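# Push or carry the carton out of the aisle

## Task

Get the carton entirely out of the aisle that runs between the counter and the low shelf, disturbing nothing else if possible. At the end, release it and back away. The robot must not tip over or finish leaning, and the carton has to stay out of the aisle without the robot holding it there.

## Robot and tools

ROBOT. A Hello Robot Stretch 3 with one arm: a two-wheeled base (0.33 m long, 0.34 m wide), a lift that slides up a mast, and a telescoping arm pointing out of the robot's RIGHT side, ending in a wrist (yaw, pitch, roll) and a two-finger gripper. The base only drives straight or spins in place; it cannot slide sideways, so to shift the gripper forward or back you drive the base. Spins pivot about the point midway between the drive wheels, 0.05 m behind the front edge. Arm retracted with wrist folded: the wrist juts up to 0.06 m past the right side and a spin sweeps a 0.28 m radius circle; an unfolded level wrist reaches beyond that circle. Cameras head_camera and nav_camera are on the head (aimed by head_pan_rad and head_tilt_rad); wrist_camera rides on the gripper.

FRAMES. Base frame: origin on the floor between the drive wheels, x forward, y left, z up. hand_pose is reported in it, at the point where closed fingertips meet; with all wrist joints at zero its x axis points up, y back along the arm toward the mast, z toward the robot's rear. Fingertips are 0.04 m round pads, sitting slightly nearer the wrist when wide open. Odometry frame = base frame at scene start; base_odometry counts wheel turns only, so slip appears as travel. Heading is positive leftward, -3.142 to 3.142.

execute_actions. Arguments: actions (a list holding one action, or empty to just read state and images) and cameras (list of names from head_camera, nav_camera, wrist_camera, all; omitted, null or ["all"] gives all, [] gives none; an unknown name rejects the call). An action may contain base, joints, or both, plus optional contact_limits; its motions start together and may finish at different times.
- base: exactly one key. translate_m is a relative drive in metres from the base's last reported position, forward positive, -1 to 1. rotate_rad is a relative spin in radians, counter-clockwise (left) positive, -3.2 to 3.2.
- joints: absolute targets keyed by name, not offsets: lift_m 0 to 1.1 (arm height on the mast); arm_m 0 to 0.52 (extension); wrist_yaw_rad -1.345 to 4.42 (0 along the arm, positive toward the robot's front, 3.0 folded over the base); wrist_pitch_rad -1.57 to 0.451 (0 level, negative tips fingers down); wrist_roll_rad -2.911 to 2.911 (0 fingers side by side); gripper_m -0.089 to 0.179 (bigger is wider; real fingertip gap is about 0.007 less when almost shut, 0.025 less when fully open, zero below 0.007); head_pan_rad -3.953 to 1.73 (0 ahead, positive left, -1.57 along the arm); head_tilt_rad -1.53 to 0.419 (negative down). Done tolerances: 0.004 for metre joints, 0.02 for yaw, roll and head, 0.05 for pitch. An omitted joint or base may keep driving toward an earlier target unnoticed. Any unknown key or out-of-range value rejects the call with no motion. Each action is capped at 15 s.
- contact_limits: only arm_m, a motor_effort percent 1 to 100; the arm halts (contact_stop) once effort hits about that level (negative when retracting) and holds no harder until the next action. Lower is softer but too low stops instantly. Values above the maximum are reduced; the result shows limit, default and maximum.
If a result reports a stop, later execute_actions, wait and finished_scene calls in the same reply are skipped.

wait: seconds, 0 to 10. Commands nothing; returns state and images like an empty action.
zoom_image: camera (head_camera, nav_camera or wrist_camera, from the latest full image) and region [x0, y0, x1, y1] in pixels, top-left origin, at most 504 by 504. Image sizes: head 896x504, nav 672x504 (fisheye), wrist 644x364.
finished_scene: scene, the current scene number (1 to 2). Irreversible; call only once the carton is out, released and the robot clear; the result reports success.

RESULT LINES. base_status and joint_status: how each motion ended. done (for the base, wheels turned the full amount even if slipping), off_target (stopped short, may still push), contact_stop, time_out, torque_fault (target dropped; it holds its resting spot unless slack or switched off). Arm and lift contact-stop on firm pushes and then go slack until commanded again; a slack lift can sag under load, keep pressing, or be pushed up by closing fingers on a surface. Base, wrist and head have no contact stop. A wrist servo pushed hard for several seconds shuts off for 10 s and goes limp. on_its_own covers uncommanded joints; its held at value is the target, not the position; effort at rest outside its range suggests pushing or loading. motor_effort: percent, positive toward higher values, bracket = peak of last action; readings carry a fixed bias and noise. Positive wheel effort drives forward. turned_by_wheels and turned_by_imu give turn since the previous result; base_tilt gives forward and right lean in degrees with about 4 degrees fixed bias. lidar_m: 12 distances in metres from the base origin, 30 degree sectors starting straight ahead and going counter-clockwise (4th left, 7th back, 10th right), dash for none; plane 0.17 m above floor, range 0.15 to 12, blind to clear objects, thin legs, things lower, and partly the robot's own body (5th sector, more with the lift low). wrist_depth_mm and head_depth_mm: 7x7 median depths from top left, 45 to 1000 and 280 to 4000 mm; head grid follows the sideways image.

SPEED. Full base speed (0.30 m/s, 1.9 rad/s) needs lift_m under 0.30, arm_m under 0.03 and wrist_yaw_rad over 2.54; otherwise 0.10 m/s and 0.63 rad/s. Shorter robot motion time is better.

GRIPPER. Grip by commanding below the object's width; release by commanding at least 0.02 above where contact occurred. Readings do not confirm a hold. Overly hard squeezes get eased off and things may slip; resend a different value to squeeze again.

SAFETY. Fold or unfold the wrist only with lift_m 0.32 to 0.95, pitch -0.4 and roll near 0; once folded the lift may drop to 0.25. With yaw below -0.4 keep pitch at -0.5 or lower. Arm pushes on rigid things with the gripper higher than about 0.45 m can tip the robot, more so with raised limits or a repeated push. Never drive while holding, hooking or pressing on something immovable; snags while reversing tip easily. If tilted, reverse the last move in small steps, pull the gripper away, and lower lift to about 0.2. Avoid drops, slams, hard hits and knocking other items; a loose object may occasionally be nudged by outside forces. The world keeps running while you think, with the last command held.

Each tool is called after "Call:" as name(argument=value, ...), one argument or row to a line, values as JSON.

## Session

Call:
execute_actions(
  actions=[
    {"joints":{"head_pan_rad":0,"head_tilt_rad":-0.6}},
  ],
  cameras=["nav_camera"],
)

Call:
execute_actions(
  actions=[
    {"joints":{"head_pan_rad":1.7,"head_tilt_rad":-0.6}},
  ],
  cameras=["nav_camera"],
)

Call:
execute_actions(
  actions=[
    {"joints":{"head_pan_rad":-1.6,"head_tilt_rad":-0.6}},
  ],
  cameras=["nav_camera"],
)

Call:
execute_actions(
  actions=[
    {"joints":{"head_pan_rad":-3.1,"head_tilt_rad":-0.6}},
  ],
  cameras=["nav_camera"],
)

Scene clock: 0.93 s.
base_odometry: x=+0.000 y=+0.000 heading=+0.000 (m, m, rad; odometry frame)
turned_by_wheels: +0.000 (rad since the last result)
turned_by_imu: +0.000 (rad since the last result)
base_tilt: forward=+1.6 right=-1.7 (deg)
lidar_m: 1.39 1.96 1.46 0.99 0.77 0.82 1.49 1.00 1.80 1.60 1.07 1.52
head_depth_mm: 1639 1740 1472 1050 1789 1515 1276 / 1818 1937 1449 1141 1775 1508 1279 / 2053 2203 1446 2165 1827 1498 1277 / 2071 2284 2516 2342 1822 1497 1270 / 1951 2111 2355 2299 1821 1485 1263 / 1817 2004 2207 2293 1796 1483 1254 / 1737 1877 2061 2185 1794 1472 1255
base_status: not commanded
joint_positions: lift_m=+0.476 arm_m=+0.000 wrist_yaw_rad=+3.140 wrist_pitch_rad=-0.372 wrist_roll_rad=+0.017 gripper_m=+0.037 head_pan_rad=-0.007 head_tilt_rad=-0.592
joint_status: all done
motor_effort: left_wheel=+1(1) right_wheel=+0(0) lift_m=+35(35) arm_m=-1(2) wrist_yaw_rad=+0(0) wrist_pitch_rad=+5(5) wrist_roll_rad=+0(1) gripper_m=+0(0) head_pan_rad=+3(3) head_tilt_rad=-5(47) (%)
hand_pose: x=-0.0208 y=+0.0846 z=+0.4992 quat_wxyz=(+0.133, +0.701, +0.129, +0.689) (m; base frame)
wrist_depth_mm: - - - - - - - / 823 969 - - - - - / 652 950 - - - - - / 714 849 - - - - - / 762 842 944 953 983 953 922 / 801 821 833 796 - 792 749 / 696 690 673 695 670 653 682
pictures: nav_camera (sideways: a quarter turn counterclockwise sets it upright)
Images, in order (width x height): nav_camera 672x504.

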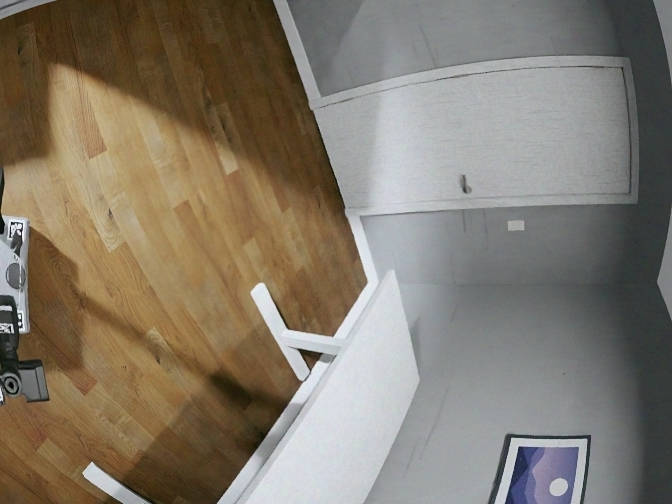

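Scene clock: 2.33 s.
base_odometry: x=+0.000 y=+0.000 heading=+0.000 (m, m, rad; odometry frame)
turned_by_wheels: +0.000 (rad since the last result)
turned_by_imu: +0.000 (rad since the last result)
base_tilt: forward=+1.6 right=-1.7 (deg)
lidar_m: 1.38 1.97 1.46 0.99 0.77 0.82 1.49 1.01 1.80 1.60 1.07 1.52
head_depth_mm: 2512 1613 1271 1481 1739 1515 1281 / 2839 1589 1190 1376 1625 1510 1279 / 3276 1564 1144 1281 1489 1502 1277 / 3171 1537 1075 1202 1381 1489 1271 / 3033 3161 1038 1129 1283 1455 1256 / 2938 3091 980 1068 1215 1413 1273 / 2808 3004 975 - - - -
base_status: not commanded
joint_positions: lift_m=+0.476 arm_m=+0.000 wrist_yaw_rad=+3.140 wrist_pitch_rad=-0.372 wrist_roll_rad=+0.017 gripper_m=+0.037 head_pan_rad=+1.693 head_tilt_rad=-0.592
joint_status: all done
motor_effort: left_wheel=+1(0) right_wheel=+0(1) lift_m=+35(34) arm_m=-1(1) wrist_yaw_rad=+0(2) wrist_pitch_rad=+5(4) wrist_roll_rad=+0(0) gripper_m=+0(1) head_pan_rad=+3(31) head_tilt_rad=-6(3) (%)
hand_pose: x=-0.0208 y=+0.0846 z=+0.4992 quat_wxyz=(+0.133, +0.701, +0.129, +0.689) (m; base frame)
wrist_depth_mm: - - - - - - - / 836 921 - - - - - / 673 958 - - - - - / 729 840 - - - - - / 764 844 939 954 978 932 904 / 781 818 821 800 - 801 751 / 714 705 674 679 669 673 660
pictures: nav_camera (sideways: a quarter turn counterclockwise sets it upright)
Images, in order (width x height): nav_camera 672x504.

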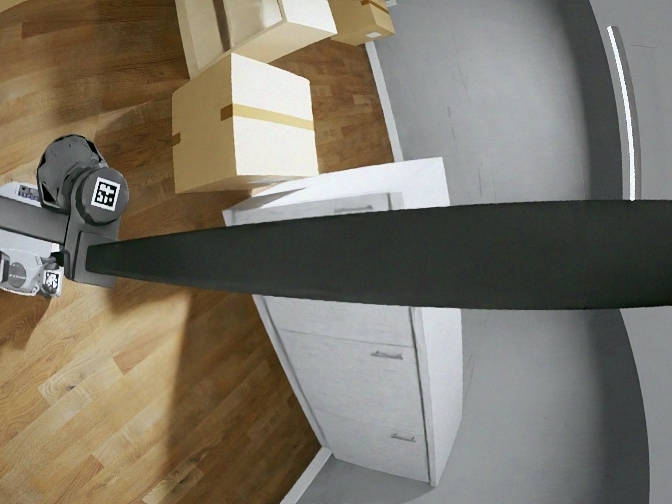

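Scene clock: 4.40 s.
base_odometry: x=+0.000 y=+0.000 heading=+0.000 (m, m, rad; odometry frame)
turned_by_wheels: +0.000 (rad since the last result)
turned_by_imu: +0.000 (rad since the last result)
base_tilt: forward=+1.6 right=-1.6 (deg)
lidar_m: 1.39 1.97 1.47 0.99 0.77 0.82 1.49 1.01 1.80 1.60 1.07 1.52
head_depth_mm: 1892 2043 2202 2273 1854 1519 1285 / 1779 1984 2278 2359 1847 1510 1285 / 1642 1838 2088 2240 1821 1502 1273 / 1550 1714 1916 2120 1819 1490 1263 / 1459 1588 1767 1058 1801 1485 1266 / 1376 1498 1627 1014 1690 1448 1261 / 1307 1415 1387 1004 1388 1477 1251
base_status: not commanded
joint_positions: lift_m=+0.476 arm_m=+0.000 wrist_yaw_rad=+3.140 wrist_pitch_rad=-0.372 wrist_roll_rad=+0.017 gripper_m=+0.037 head_pan_rad=-1.593 head_tilt_rad=-0.592
joint_status: all done
motor_effort: left_wheel=+1(1) right_wheel=+0(0) lift_m=+35(35) arm_m=-1(1) wrist_yaw_rad=+1(1) wrist_pitch_rad=+5(5) wrist_roll_rad=+0(0) gripper_m=+0(0) head_pan_rad=-2(28) head_tilt_rad=-5(5) (%)
hand_pose: x=-0.0208 y=+0.0846 z=+0.4992 quat_wxyz=(+0.133, +0.701, +0.129, +0.689) (m; base frame)
wrist_depth_mm: - - - - - - - / 821 954 - - - - - / 673 946 - - - - - / 704 824 - - - - - / 767 846 983 984 946 933 925 / 815 842 836 815 - 804 775 / 715 696 667 668 678 658 657
pictures: nav_camera (sideways: a quarter turn counterclockwise sets it upright)
Images, in order (width x height): nav_camera 672x504.

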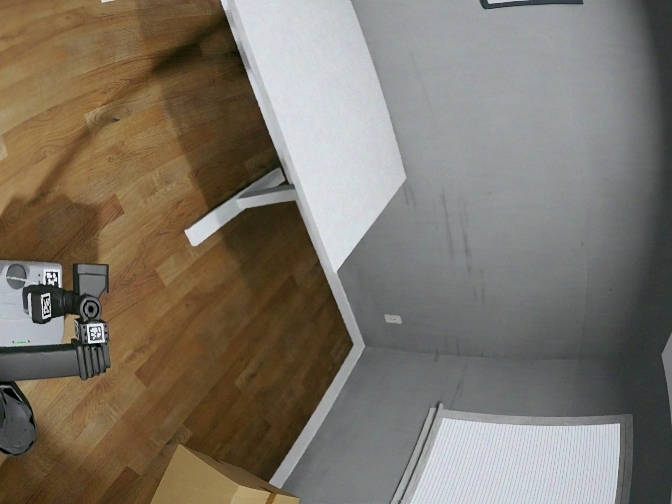

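Scene clock: 5.70 s.
base_odometry: x=+0.000 y=+0.000 heading=+0.000 (m, m, rad; odometry frame)
turned_by_wheels: +0.000 (rad since the last result)
turned_by_imu: +0.000 (rad since the last result)
base_tilt: forward=+1.6 right=-1.7 (deg)
lidar_m: 1.39 1.97 1.46 0.99 0.77 0.82 1.49 1.00 1.80 1.60 1.07 1.52
head_depth_mm: 2113 2364 1744 1610 1629 1516 1289 / 1979 2226 1734 1720 1776 1514 1276 / 1871 2086 2043 2032 1825 1496 1269 / 1782 1958 2107 2208 1813 1498 1267 / 1688 1851 2053 2235 1805 1490 1266 / 1613 1751 1926 2086 1488 1477 1262 / 1527 1669 1824 1530 1333 1435 1254
base_status: not commanded
joint_positions: lift_m=+0.476 arm_m=+0.000 wrist_yaw_rad=+3.140 wrist_pitch_rad=-0.372 wrist_roll_rad=+0.017 gripper_m=+0.037 head_pan_rad=-3.093 head_tilt_rad=-0.592
joint_status: all done
motor_effort: left_wheel=+0(0) right_wheel=+0(0) lift_m=+35(35) arm_m=-1(1) wrist_yaw_rad=+0(1) wrist_pitch_rad=+5(5) wrist_roll_rad=+0(0) gripper_m=+0(0) head_pan_rad=-2(29) head_tilt_rad=-5(4) (%)
hand_pose: x=-0.0208 y=+0.0846 z=+0.4992 quat_wxyz=(+0.133, +0.701, +0.129, +0.689) (m; base frame)
wrist_depth_mm: - - - - - - - / 836 953 - - - - - / 662 982 - - - - - / 701 843 - - - - - / 790 854 960 971 953 921 944 / 791 804 855 796 - 786 782 / 683 712 679 692 679 667 674
pictures: nav_camera (sideways: a quarter turn counterclockwise sets it upright)
Images, in order (width x height): nav_camera 672x504.

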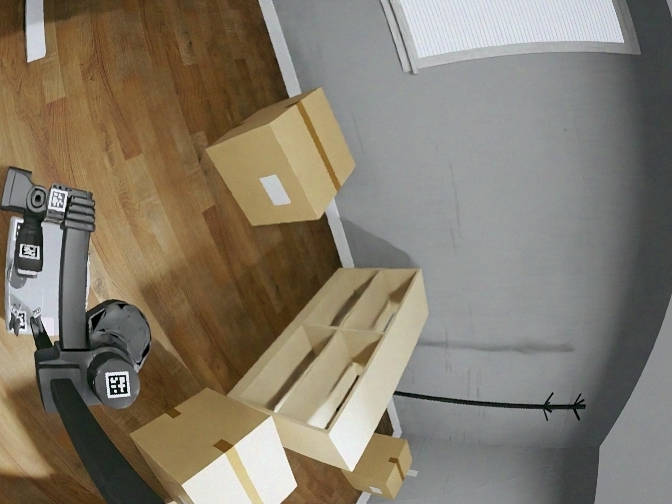

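Call:
execute_actions(
  actions=[
    {"base":{"rotate_rad":2.4},"joints":{"head_pan_rad":0,"head_tilt_rad":-0.8}},
  ],
  cameras=["nav_camera","head_camera"],
)

Scene clock: 10.67 s.
base_odometry: x=+0.000 y=+0.000 heading=+2.400 (m, m, rad; odometry frame)
turned_by_wheels: +2.400 (rad since the last result)
turned_by_imu: +2.392 (rad since the last result)
base_tilt: forward=+1.6 right=-1.7 (deg)
lidar_m: 0.76 1.13 1.04 1.00 1.80 1.08 1.49 1.39 1.99 1.97 1.10 0.94
head_depth_mm: 2840 2951 1505 1221 1438 1337 1175 / 2863 2921 2268 1296 1499 1326 1180 / 2997 2914 2237 1223 1252 1322 1169 / 2992 2882 1498 1217 1365 1318 1163 / 2701 2650 1619 1278 1454 1317 1163 / 2691 1487 1355 1639 1508 1310 1157 / 3113 1482 1505 1680 1511 1309 1157
base_status: done
joint_positions: lift_m=+0.476 arm_m=+0.000 wrist_yaw_rad=+3.140 wrist_pitch_rad=-0.372 wrist_roll_rad=+0.017 gripper_m=+0.037 head_pan_rad=-0.007 head_tilt_rad=-0.790
joint_status: all done
motor_effort: left_wheel=-2(7) right_wheel=+1(4) lift_m=+36(35) arm_m=-1(1) wrist_yaw_rad=+0(0) wrist_pitch_rad=+4(5) wrist_roll_rad=+0(0) gripper_m=+0(0) head_pan_rad=+3(30) head_tilt_rad=-7(29) (%)
hand_pose: x=-0.0208 y=+0.0845 z=+0.4992 quat_wxyz=(+0.133, +0.701, +0.129, +0.689) (m; base frame)
wrist_depth_mm: - - - - - - - / - - - - - - - / - - - - - - - / - - - - - - - / - - 964 947 977 915 926 / 837 816 813 801 - 790 785 / 704 674 677 667 667 678 660
pictures: head_camera (sideways: a quarter turn clockwise sets it upright), nav_camera (sideways: a quarter turn counterclockwise sets it upright)
Images, in order (width x height): head_camera 896x504, nav_camera 672x504.

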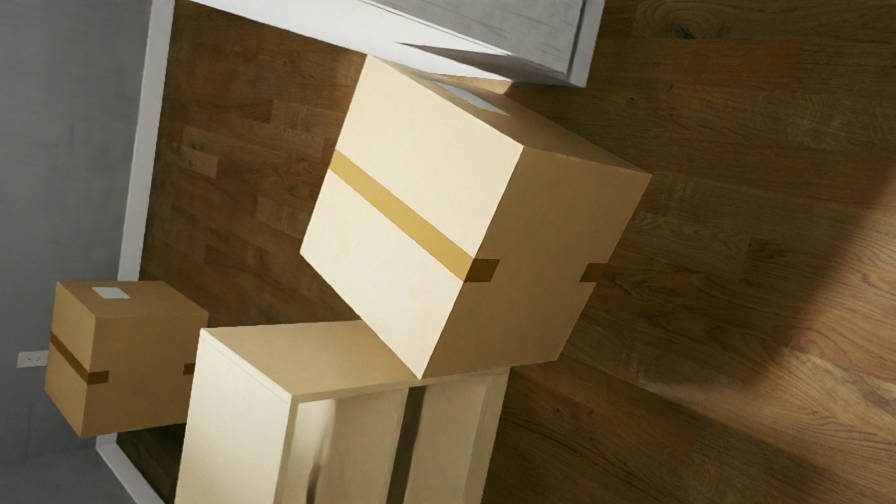

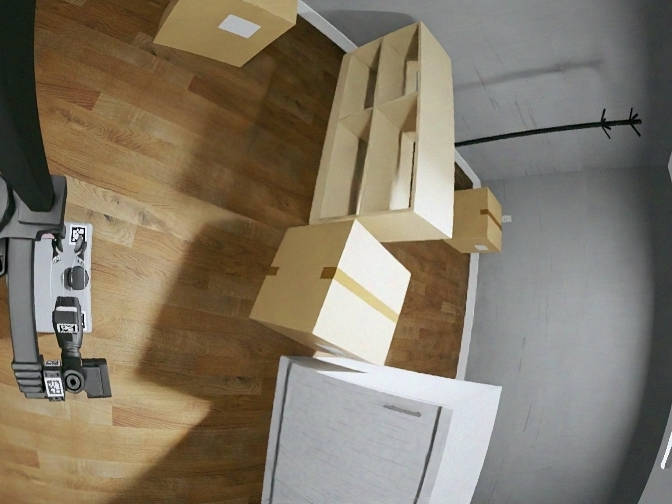

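Call:
execute_actions(
  actions=[
    {"base":{"translate_m":0.33},"joints":{"wrist_yaw_rad":1.5,"wrist_pitch_rad":-0.4,"gripper_m":0.0}},
  ],
  cameras=[],
)

Call:
execute_actions(
  actions=[
    {"base":{"rotate_rad":1.27},"joints":{"wrist_yaw_rad":0,"wrist_pitch_rad":0,"head_pan_rad":-1.57,"head_tilt_rad":-0.9}},
  ],
  cameras=["nav_camera","head_camera"],
)

Scene clock: 15.30 s.
base_odometry: x=-0.243 y=+0.223 heading=+2.400 (m, m, rad; odometry frame)
turned_by_wheels: +0.000 (rad since the last result)
turned_by_imu: +0.002 (rad since the last result)
base_tilt: forward=+1.6 right=-1.6 (deg)
lidar_m: 0.46 0.60 1.25 1.00 1.92 1.38 1.82 1.68 2.06 1.33 0.71 0.45
head_depth_mm: 2555 2775 2267 1799 1175 1236 1175 / 2616 2829 2253 1823 1032 1256 1173 / 2671 2859 2230 1218 1029 927 1131 / 2737 2879 2226 1219 1026 1014 1164 / 2677 2467 2218 1470 1019 1174 1162 / 2736 2448 1188 1172 1088 1285 1156 / 2854 2701 1142 1238 1426 1311 1158
base_status: done
joint_positions: lift_m=+0.476 arm_m=+0.000 wrist_yaw_rad=+1.501 wrist_pitch_rad=-0.413 wrist_roll_rad=+0.017 gripper_m=+0.000 head_pan_rad=-0.007 head_tilt_rad=-0.790
joint_status: all done
motor_effort: left_wheel=-2(5) right_wheel=+1(4) lift_m=+35(35) arm_m=-1(2) wrist_yaw_rad=+0(6) wrist_pitch_rad=+4(4) wrist_roll_rad=+0(0) gripper_m=-3(87) head_pan_rad=+3(3) head_tilt_rad=-6(7) (%)
hand_pose: x=+0.2031 y=-0.1612 z=+0.4899 quat_wxyz=(+0.602, +0.581, -0.412, +0.361) (m; base frame)
wrist_depth_mm: 668 867 - - 745 425 420 / 688 656 641 617 620 467 447 / 578 490 453 469 674 506 496 / 965 539 459 439 678 557 533 / 895 642 524 - 735 611 590 / 808 741 638 - 754 735 728 / 680 669 650 630 640 635 641
pictures: none
No camera images: the call's "cameras" was empty. Leave "cameras" out to get every camera's image.

Scene clock: 18.27 s.
base_odometry: x=-0.243 y=+0.223 heading=-2.613 (m, m, rad; odometry frame)
turned_by_wheels: +1.270 (rad since the last result)
turned_by_imu: +1.266 (rad since the last result)
base_tilt: forward=+1.6 right=-1.6 (deg)
lidar_m: 1.00 1.00 1.95 1.37 1.68 2.19 2.06 0.94 0.64 0.45 0.49 1.24
head_depth_mm: 887 714 731 893 1168 1281 1146 / 962 938 946 965 1164 1272 1181 / 2747 2412 1853 1189 1383 1269 1177 / 2730 2372 1962 1106 976 1157 1135 / 2682 2356 1931 1104 983 1218 1131 / 2680 2330 1950 1095 992 1235 1139 / 2655 2366 1925 1121 1012 1256 1129
base_status: done
joint_positions: lift_m=+0.476 arm_m=+0.000 wrist_yaw_rad=+0.001 wrist_pitch_rad=-0.023 wrist_roll_rad=+0.017 gripper_m=+0.000 head_pan_rad=-1.563 head_tilt_rad=-0.889
joint_status: all done
motor_effort: left_wheel=-1(8) right_wheel=+1(3) lift_m=+36(36) arm_m=-2(1) wrist_yaw_rad=-2(3) wrist_pitch_rad=+8(7) wrist_roll_rad=+0(0) gripper_m=-2(3) head_pan_rad=-2(30) head_tilt_rad=-8(22) (%)
hand_pose: x=-0.0212 y=-0.4011 z=+0.5847 quat_wxyz=(+0.701, +0.009, -0.713, -0.008) (m; base frame)
wrist_depth_mm: - - - - 499 356 363 / - - - - 516 369 376 / - - - - 523 374 395 / 713 - - - 537 390 408 / 688 763 687 - 503 402 419 / 495 490 477 - 460 425 433 / 379 372 361 365 647 433 448
pictures: head_camera (sideways: a quarter turn clockwise sets it upright), nav_camera (sideways: a quarter turn counterclockwise sets it upright)
Images, in order (width x height): head_camera 896x504, nav_camera 672x504.

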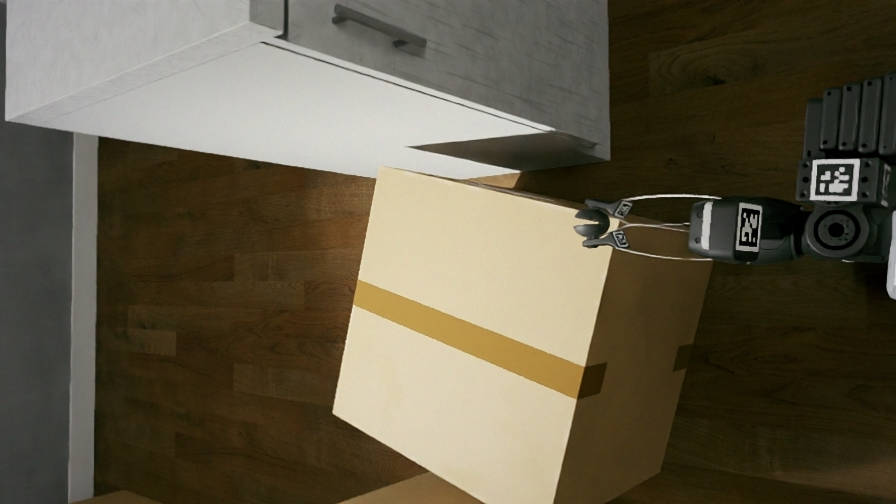

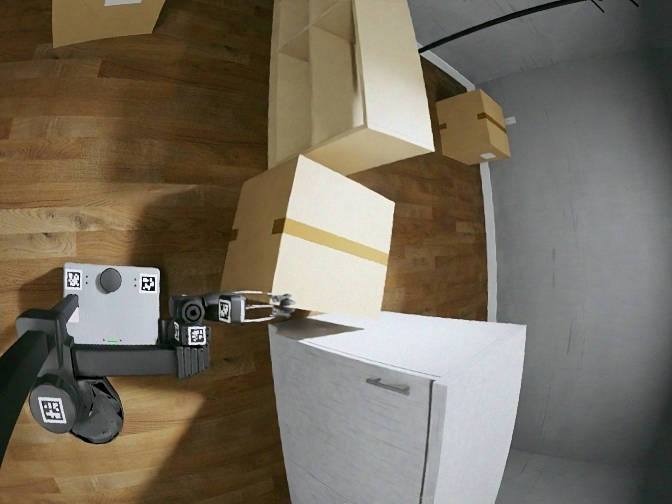

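Call:
execute_actions(
  actions=[
    {"base":{"translate_m":0.12},"joints":{"lift_m":0.1}},
  ],
  cameras=[],
)

Call:
execute_actions(
  actions=[
    {"joints":{"arm_m":0.27},"contact_limits":{"arm_m":50}},
  ],
  cameras=["head_camera"],
)

Scene clock: 25.43 s.
base_odometry: x=-0.347 y=+0.162 heading=-2.614 (m, m, rad; odometry frame)
turned_by_wheels: +0.000 (rad since the last result)
turned_by_imu: +0.000 (rad since the last result)
base_tilt: forward=+1.6 right=-1.6 (deg)
lidar_m: 0.89 0.89 1.96 1.37 1.76 1.79 2.18 0.92 0.47 0.47 0.52 1.13
head_depth_mm: 1000 998 1008 1009 1153 1284 1145 / 2736 2388 1422 1193 1340 1275 1140 / 2746 2390 1963 1107 965 1206 1141 / 2707 2368 1956 1107 975 1205 1155 / 2688 2359 1940 1105 994 1222 1134 / 2691 2366 1935 1122 1014 1236 1133 / 2577 2252 1129 1122 1342 1259 1125
base_status: done
joint_positions: lift_m=+0.101 arm_m=+0.000 wrist_yaw_rad=+0.001 wrist_pitch_rad=-0.022 wrist_roll_rad=+0.017 gripper_m=+0.000 head_pan_rad=-1.563 head_tilt_rad=-0.889
joint_status: all done
motor_effort: left_wheel=-2(4) right_wheel=+1(4) lift_m=+13(30) arm_m=-1(1) wrist_yaw_rad=+0(0) wrist_pitch_rad=+7(8) wrist_roll_rad=+0(1) gripper_m=-2(2) head_pan_rad=-2(1) head_tilt_rad=-7(8) (%)
hand_pose: x=-0.0212 y=-0.4011 z=+0.2096 quat_wxyz=(+0.701, +0.008, -0.713, -0.008) (m; base frame)
wrist_depth_mm: 237 226 218 211 202 195 356 / 245 236 225 216 209 200 364 / 253 245 232 223 212 206 385 / 265 254 240 231 220 213 390 / 272 264 250 - 227 221 469 / 283 271 262 - 233 227 490 / 296 282 269 254 244 235 410
pictures: none
No camera images: the call's "cameras" was empty. Leave "cameras" out to get every camera's image.

Scene clock: 28.63 s.
base_odometry: x=-0.347 y=+0.162 heading=-2.614 (m, m, rad; odometry frame)
turned_by_wheels: +0.000 (rad since the last result)
turned_by_imu: +0.000 (rad since the last result)
base_tilt: forward=+1.6 right=-1.6 (deg)
lidar_m: 0.89 0.89 1.96 1.37 1.76 1.79 2.17 0.92 0.69 0.69 0.71 1.13
head_depth_mm: 1000 1002 1002 1008 1150 1280 1147 / 2727 2410 1420 1322 1391 1273 1146 / 2744 2377 1310 1123 1319 1269 1139 / 2734 2379 1302 1132 1326 1241 1140 / 2698 2356 1299 1123 1346 1258 1133 / 2694 2365 1882 1129 1369 1259 1131 / 2574 2267 1128 1114 1340 1258 1128
base_status: not commanded
joint_positions: lift_m=+0.101 arm_m=+0.269 wrist_yaw_rad=-0.006 wrist_pitch_rad=-0.022 wrist_roll_rad=+0.017 gripper_m=+0.000 head_pan_rad=-1.563 head_tilt_rad=-0.889
joint_status: all done
motor_effort: left_wheel=-3(3) right_wheel=+2(3) lift_m=+14(13) arm_m=+6(10) wrist_yaw_rad=+3(4) wrist_pitch_rad=+7(7) wrist_roll_rad=+0(0) gripper_m=-2(2) head_pan_rad=-2(2) head_tilt_rad=-7(7) (%)
contact_limits: arm_m 50 (drawing in: default 24, maximum 38; extending or still: default 30, maximum 50)
hand_pose: x=-0.0229 y=-0.6700 z=+0.2098 quat_wxyz=(+0.701, +0.006, -0.713, -0.010) (m; base frame)
wrist_depth_mm: 158 160 161 162 163 164 167 / 163 165 166 166 167 168 172 / 169 169 170 172 172 172 279 / 175 175 176 178 179 179 288 / 179 181 181 - 184 185 300 / 186 186 186 - 188 192 299 / 192 193 194 195 198 198 314
pictures: head_camera (sideways: a quarter turn clockwise sets it upright)
Images, in order (width x height): head_camera 896x504.

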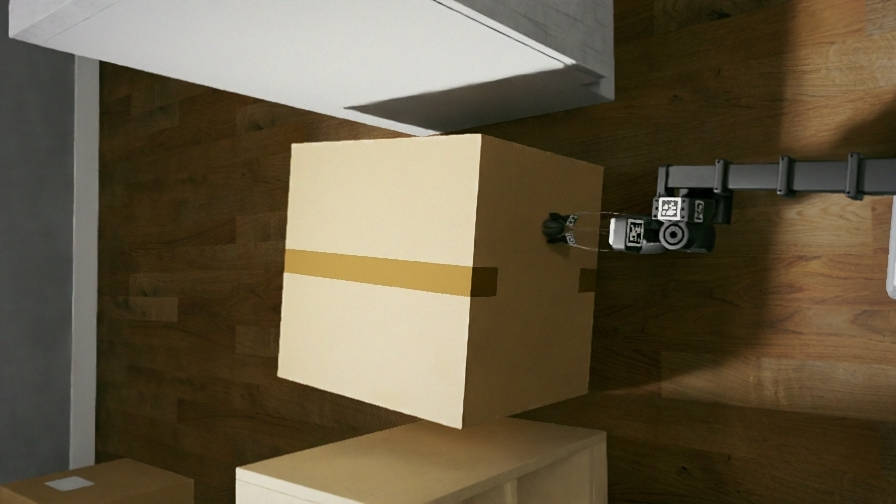

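Call:
execute_actions(
  actions=[
    {"joints":{"arm_m":0.0,"lift_m":0.36,"wrist_pitch_rad":-0.4}},
  ],
  cameras=[],
)

Call:
execute_actions(
  actions=[
    {"base":{"translate_m":0.07},"joints":{"wrist_yaw_rad":3.1,"head_pan_rad":0}},
  ],
  cameras=[],
)

Call:
execute_actions(
  actions=[
    {"base":{"rotate_rad":-1.57},"joints":{"lift_m":0.27}},
  ],
  cameras=[],
)

Call:
execute_actions(
  actions=[
    {"base":{"translate_m":0.55}},
  ],
  cameras=["head_camera"],
)

Call:
execute_actions(
  actions=[
    {"base":{"translate_m":0.4},"joints":{"lift_m":0.32}},
  ],
  cameras=["nav_camera","head_camera"],
)

Scene clock: 32.43 s.
base_odometry: x=-0.347 y=+0.162 heading=-2.614 (m, m, rad; odometry frame)
turned_by_wheels: +0.000 (rad since the last result)
turned_by_imu: +0.000 (rad since the last result)
base_tilt: forward=+1.6 right=-1.6 (deg)
lidar_m: 0.89 0.89 1.96 1.37 1.76 1.79 2.18 0.92 0.69 0.69 0.71 1.13
head_depth_mm: 997 1005 1003 1011 1149 1281 1147 / 2757 2393 1423 1327 1385 1268 1152 / 2728 2391 1311 1124 1314 1274 1175 / 2713 2379 1305 1129 1326 1263 1133 / 2716 2372 1299 1129 1349 1261 1134 / 2693 2342 1883 1123 1363 1260 1132 / 2549 2264 1128 1122 1338 1258 1125
base_status: not commanded
joint_positions: lift_m=+0.359 arm_m=+0.001 wrist_yaw_rad=+0.000 wrist_pitch_rad=-0.414 wrist_roll_rad=+0.017 gripper_m=+0.000 head_pan_rad=-1.563 head_tilt_rad=-0.889
joint_status: all done
motor_effort: left_wheel=-2(3) right_wheel=+1(3) lift_m=+53(54) arm_m=-6(4) wrist_yaw_rad=+1(4) wrist_pitch_rad=+4(8) wrist_roll_rad=+0(0) gripper_m=-2(3) head_pan_rad=-2(2) head_tilt_rad=-8(7) (%)
hand_pose: x=-0.0216 y=-0.3708 z=+0.3729 quat_wxyz=(+0.686, +0.144, -0.698, -0.147) (m; base frame)
wrist_depth_mm: 487 445 419 415 445 480 353 / 470 431 431 439 459 490 383 / 503 473 466 482 501 492 426 / 530 535 524 544 701 521 471 / 582 595 581 - 683 592 614 / 556 622 630 - 638 593 606 / 544 536 536 543 524 532 511
pictures: none
No camera images: the call's "cameras" was empty. Leave "cameras" out to get every camera's image.

Scene clock: 35.00 s.
base_odometry: x=-0.407 y=+0.127 heading=-2.614 (m, m, rad; odometry frame)
turned_by_wheels: +0.000 (rad since the last result)
turned_by_imu: +0.000 (rad since the last result)
base_tilt: forward=+1.6 right=-1.6 (deg)
lidar_m: 0.82 0.82 1.97 1.37 1.85 1.81 2.25 0.91 0.71 0.69 0.71 1.08
head_depth_mm: 1410 1621 1800 1636 1446 1278 1144 / 1401 1628 1859 1659 1439 1274 1140 / 1398 1611 1879 1663 1430 1274 1137 / 1393 1610 1853 1582 1427 1267 1135 / 1382 1569 1300 1231 1414 1261 1134 / 1374 1590 1293 1177 1395 1257 1130 / 1370 1585 1282 1163 1367 1257 1122
base_status: done
joint_positions: lift_m=+0.359 arm_m=+0.001 wrist_yaw_rad=+3.098 wrist_pitch_rad=-0.414 wrist_roll_rad=+0.017 gripper_m=+0.000 head_pan_rad=-0.007 head_tilt_rad=-0.889
joint_status: all done
motor_effort: left_wheel=-2(5) right_wheel=+1(3) lift_m=+53(53) arm_m=-5(6) wrist_yaw_rad=-1(1) wrist_pitch_rad=+4(4) wrist_roll_rad=+0(0) gripper_m=-2(2) head_pan_rad=+2(30) head_tilt_rad=-7(7) (%)
hand_pose: x=-0.0115 y=+0.0790 z=+0.3729 quat_wxyz=(+0.162, +0.701, +0.129, +0.683) (m; base frame)
wrist_depth_mm: - - - - - - - / - - - - - - - / - - - - - - - / 941 914 - 901 905 888 853 / 747 759 - - 709 695 704 / 627 627 621 - 634 603 596 / 546 544 557 558 536 524 526
pictures: none
No camera images: the call's "cameras" was empty. Leave "cameras" out to get every camera's image.

Scene clock: 37.73 s.
base_odometry: x=-0.407 y=+0.127 heading=+2.100 (m, m, rad; odometry frame)
turned_by_wheels: -1.570 (rad since the last result)
turned_by_imu: -1.559 (rad since the last result)
base_tilt: forward=+1.6 right=-1.6 (deg)
lidar_m: 0.69 0.71 1.07 0.82 0.82 1.96 1.38 1.82 1.81 2.25 0.90 0.71
head_depth_mm: 2713 1168 1175 1177 1259 1272 1144 / 2733 2414 1521 1163 1396 1276 1143 / 2714 2397 1307 1112 1305 1273 1142 / 2700 2369 1302 1125 1327 1265 1134 / 2704 2365 1296 1127 1337 1266 1127 / 2677 2345 1891 1175 1350 1260 1130 / 2288 2272 1025 1059 1345 1259 1128
base_status: done
joint_positions: lift_m=+0.271 arm_m=+0.001 wrist_yaw_rad=+3.099 wrist_pitch_rad=-0.414 wrist_roll_rad=+0.017 gripper_m=+0.000 head_pan_rad=-0.007 head_tilt_rad=-0.889
joint_status: all done
motor_effort: left_wheel=+2(13) right_wheel=-2(5) lift_m=+14(48) arm_m=-5(5) wrist_yaw_rad=+1(1) wrist_pitch_rad=+5(4) wrist_roll_rad=+0(0) gripper_m=-2(3) head_pan_rad=+3(3) head_tilt_rad=-7(7) (%)
hand_pose: x=-0.0116 y=+0.0789 z=+0.2843 quat_wxyz=(+0.162, +0.701, +0.129, +0.683) (m; base frame)
wrist_depth_mm: - 700 785 - - - 931 / - 746 881 - - - - / - 844 - 980 939 947 782 / 777 763 - 735 737 715 708 / 630 609 607 - 586 587 576 / 517 523 - - 521 490 494 / 460 - - - 431 427 428
pictures: none
No camera images: the call's "cameras" was empty. Leave "cameras" out to get every camera's image.

Scene clock: 41.23 s.
base_odometry: x=-0.685 y=+0.602 heading=+2.100 (m, m, rad; odometry frame)
turned_by_wheels: +0.000 (rad since the last result)
turned_by_imu: +0.005 (rad since the last result)
base_tilt: forward=+1.6 right=-1.6 (deg)
lidar_m: - 0.15 0.20 0.90 1.05 1.12 1.93 2.24 2.34 0.39 0.19 0.15
head_depth_mm: 2233 2422 1966 1668 1063 1010 967 / 2216 2401 1964 1665 963 853 763 / 2217 2403 1967 1662 959 849 761 / 2233 2380 1946 1665 960 845 758 / 2221 2351 1937 1647 958 844 757 / 2203 2353 1933 1637 970 845 755 / 2215 2254 1916 1632 1416 975 789
base_status: done
joint_positions: lift_m=+0.271 arm_m=+0.001 wrist_yaw_rad=+3.099 wrist_pitch_rad=-0.414 wrist_roll_rad=+0.017 gripper_m=+0.000 head_pan_rad=-0.007 head_tilt_rad=-0.890
joint_status: not commanded
motor_effort: left_wheel=+2(13) right_wheel=-1(3) lift_m=+14(13) arm_m=-5(5) wrist_yaw_rad=+0(1) wrist_pitch_rad=+4(4) wrist_roll_rad=+0(0) gripper_m=-2(2) head_pan_rad=+2(3) head_tilt_rad=-7(7) (%)
hand_pose: x=-0.0118 y=+0.0789 z=+0.2843 quat_wxyz=(+0.161, +0.700, +0.130, +0.683) (m; base frame)
wrist_depth_mm: 815 - - 927 336 313 180 / 846 - - - 356 267 182 / 907 - - 860 393 269 183 / 790 762 - 719 427 271 186 / 628 618 - - 471 279 187 / 526 530 - - 490 283 189 / 456 - - - 425 286 191
pictures: head_camera (sideways: a quarter turn clockwise sets it upright)
Images, in order (width x height): head_camera 896x504.

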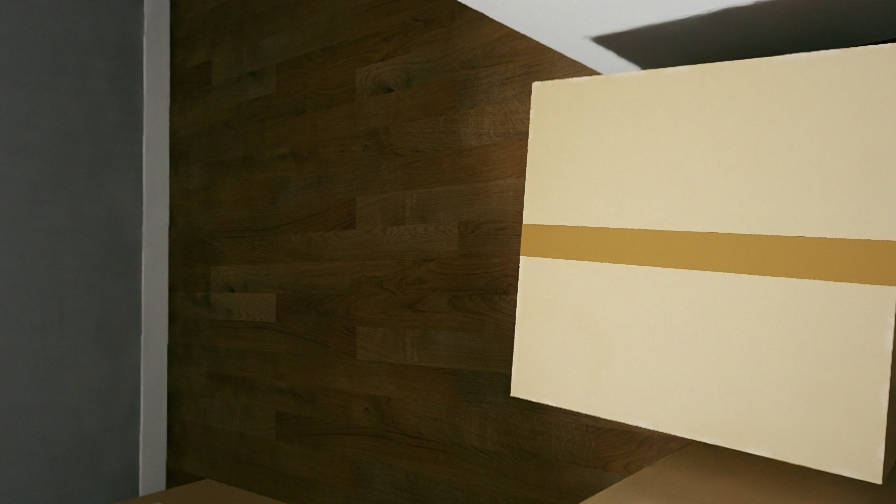

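Scene clock: 46.30 s.
base_odometry: x=-0.887 y=+0.947 heading=+2.100 (m, m, rad; odometry frame)
turned_by_wheels: +0.000 (rad since the last result)
turned_by_imu: +0.003 (rad since the last result)
base_tilt: forward=+1.6 right=-1.6 (deg)
lidar_m: - - 0.15 0.20 0.32 0.42 2.33 2.58 0.37 0.20 0.15 -
head_depth_mm: 1833 2145 1973 1671 1452 1276 986 / 1856 2136 1977 1668 1443 851 763 / 1830 2129 1955 1658 1439 848 761 / 1828 2130 1940 1644 957 850 760 / 1807 2116 1945 1654 957 842 758 / 1818 2104 1929 1635 1377 843 757 / 1815 2101 1925 1630 1412 1254 790
base_status: done
joint_positions: lift_m=+0.319 arm_m=+0.001 wrist_yaw_rad=+3.100 wrist_pitch_rad=-0.414 wrist_roll_rad=+0.017 gripper_m=+0.000 head_pan_rad=-0.007 head_tilt_rad=-0.890
joint_status: all done
motor_effort: left_wheel=+5(12) right_wheel=+2(17) lift_m=+53(56) arm_m=-5(6) wrist_yaw_rad=-1(0) wrist_pitch_rad=+4(5) wrist_roll_rad=+0(0) gripper_m=-3(2) head_pan_rad=+3(3) head_tilt_rad=-6(6) (%)
hand_pose: x=-0.0118 y=+0.0789 z=+0.3327 quat_wxyz=(+0.161, +0.700, +0.130, +0.683) (m; base frame)
wrist_depth_mm: 303 309 326 334 221 158 153 / 327 338 352 364 212 117 95 / 350 363 - 390 220 119 81 / 396 395 - 433 225 120 82 / 677 438 - - 219 122 83 / 584 504 513 - 191 125 84 / 500 520 - - 250 126 84
pictures: head_camera (sideways: a quarter turn clockwise sets it upright), nav_camera (sideways: a quarter turn counterclockwise sets it upright)
Images, in order (width x height): head_camera 896x504, nav_camera 672x504.

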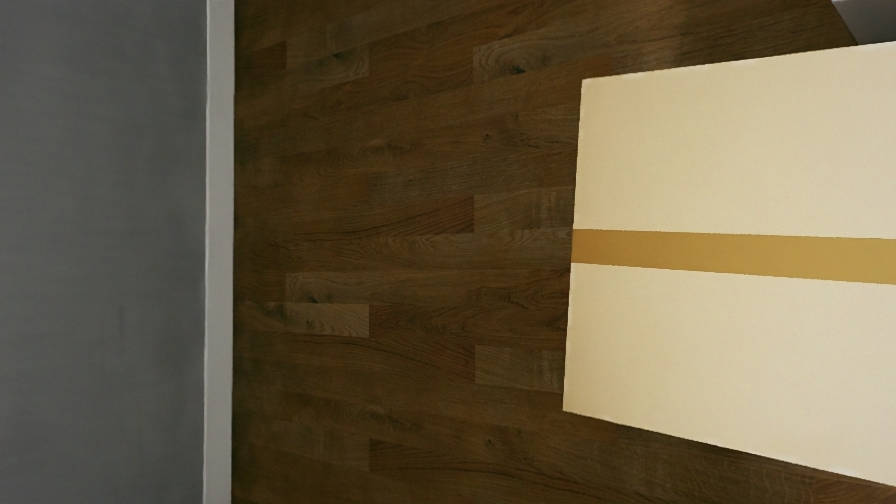

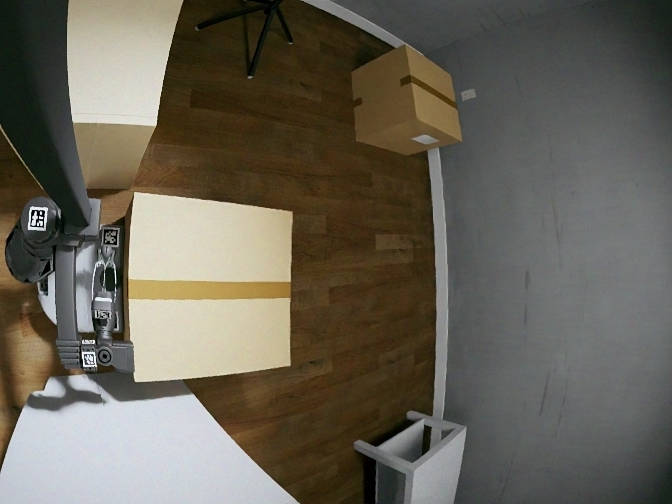

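Call:
execute_actions(
  actions=[
    {"base":{"translate_m":0.42}},
  ],
  cameras=[],
)

Call:
execute_actions(
  actions=[
    {"base":{"translate_m":-0.3},"joints":{"lift_m":0.27}},
  ],
  cameras=["nav_camera"],
)

Scene clock: 51.93 s.
base_odometry: x=-1.099 y=+1.310 heading=+2.100 (m, m, rad; odometry frame)
turned_by_wheels: +0.000 (rad since the last result)
turned_by_imu: +0.003 (rad since the last result)
base_tilt: forward=+1.6 right=-1.7 (deg)
lidar_m: - - 0.15 0.19 1.13 0.48 2.75 0.49 0.38 0.19 0.15 -
head_depth_mm: 1446 1679 1891 1681 1448 1278 1128 / 1440 1668 1878 1665 1440 848 765 / 1445 1657 1873 1653 1441 847 760 / 1434 1661 1873 1656 960 845 761 / 1436 1655 1870 1646 953 846 756 / 1433 1654 1851 1640 1368 842 755 / 1425 1639 1861 1629 1418 1253 790
base_status: done
joint_positions: lift_m=+0.319 arm_m=+0.001 wrist_yaw_rad=+3.100 wrist_pitch_rad=-0.414 wrist_roll_rad=+0.017 gripper_m=+0.000 head_pan_rad=-0.007 head_tilt_rad=-0.890
joint_status: not commanded
motor_effort: left_wheel=+6(15) right_wheel=+2(8) lift_m=+53(53) arm_m=-6(5) wrist_yaw_rad=+0(0) wrist_pitch_rad=+5(5) wrist_roll_rad=+0(0) gripper_m=-2(2) head_pan_rad=+3(3) head_tilt_rad=-7(7) (%)
hand_pose: x=-0.0118 y=+0.0789 z=+0.3327 quat_wxyz=(+0.161, +0.700, +0.130, +0.683) (m; base frame)
wrist_depth_mm: 699 829 - - 220 159 153 / 918 967 - - 212 116 95 / 932 947 - - 218 118 81 / 683 785 - 836 224 120 82 / 459 661 - - 220 123 83 / 516 575 578 - 190 124 83 / 503 513 - - 253 127 84
pictures: none
No camera images: the call's "cameras" was empty. Leave "cameras" out to get every camera's image.

Scene clock: 54.80 s.
base_odometry: x=-0.947 y=+1.051 heading=+2.100 (m, m, rad; odometry frame)
turned_by_wheels: +0.000 (rad since the last result)
turned_by_imu: -0.003 (rad since the last result)
base_tilt: forward=+1.6 right=-1.7 (deg)
lidar_m: 0.35 0.36 1.13 0.33 0.33 0.43 2.45 0.53 0.36 0.34 0.35 0.36
head_depth_mm: 1726 2010 1967 1669 1443 1273 1147 / 1726 2000 1966 1559 963 896 1138 / 1724 1993 1955 1103 964 893 1138 / 1710 1989 1946 1099 956 891 1133 / 1707 1979 1932 1100 955 904 1132 / 1713 1981 1932 1612 969 920 1130 / 1709 1980 1920 1616 1422 1255 1130
base_status: done
joint_positions: lift_m=+0.271 arm_m=+0.001 wrist_yaw_rad=+3.100 wrist_pitch_rad=-0.415 wrist_roll_rad=+0.017 gripper_m=+0.000 head_pan_rad=-0.007 head_tilt_rad=-0.890
joint_status: all done
motor_effort: left_wheel=+1(8) right_wheel=+0(5) lift_m=+13(48) arm_m=-5(5) wrist_yaw_rad=-1(1) wrist_pitch_rad=+5(5) wrist_roll_rad=+0(0) gripper_m=-3(2) head_pan_rad=+3(2) head_tilt_rad=-7(6) (%)
hand_pose: x=-0.0118 y=+0.0789 z=+0.2842 quat_wxyz=(+0.161, +0.700, +0.130, +0.683) (m; base frame)
wrist_depth_mm: 308 315 355 - - - - / 333 347 640 - - - - / 358 368 - 944 954 882 891 / 389 409 - 732 721 729 701 / 428 447 - - 590 583 579 / 479 496 - - 511 491 460 / 463 - - - 435 428 418
pictures: nav_camera (sideways: a quarter turn counterclockwise sets it upright)
Images, in order (width x height): nav_camera 672x504.

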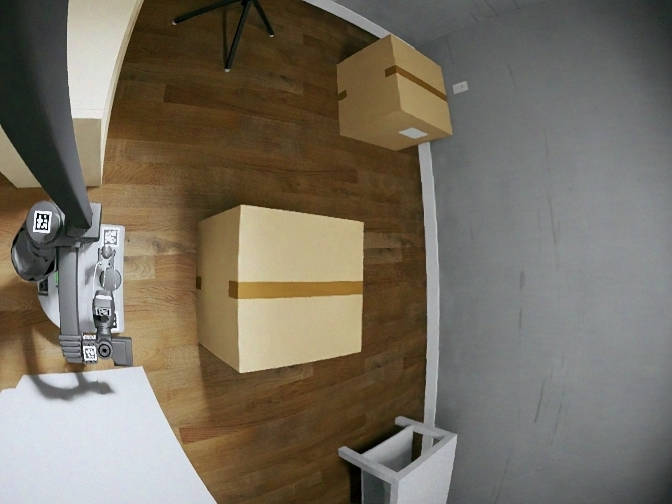

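Call:
finished_scene(
  scene=2,
)

The scene is finished: the task was done.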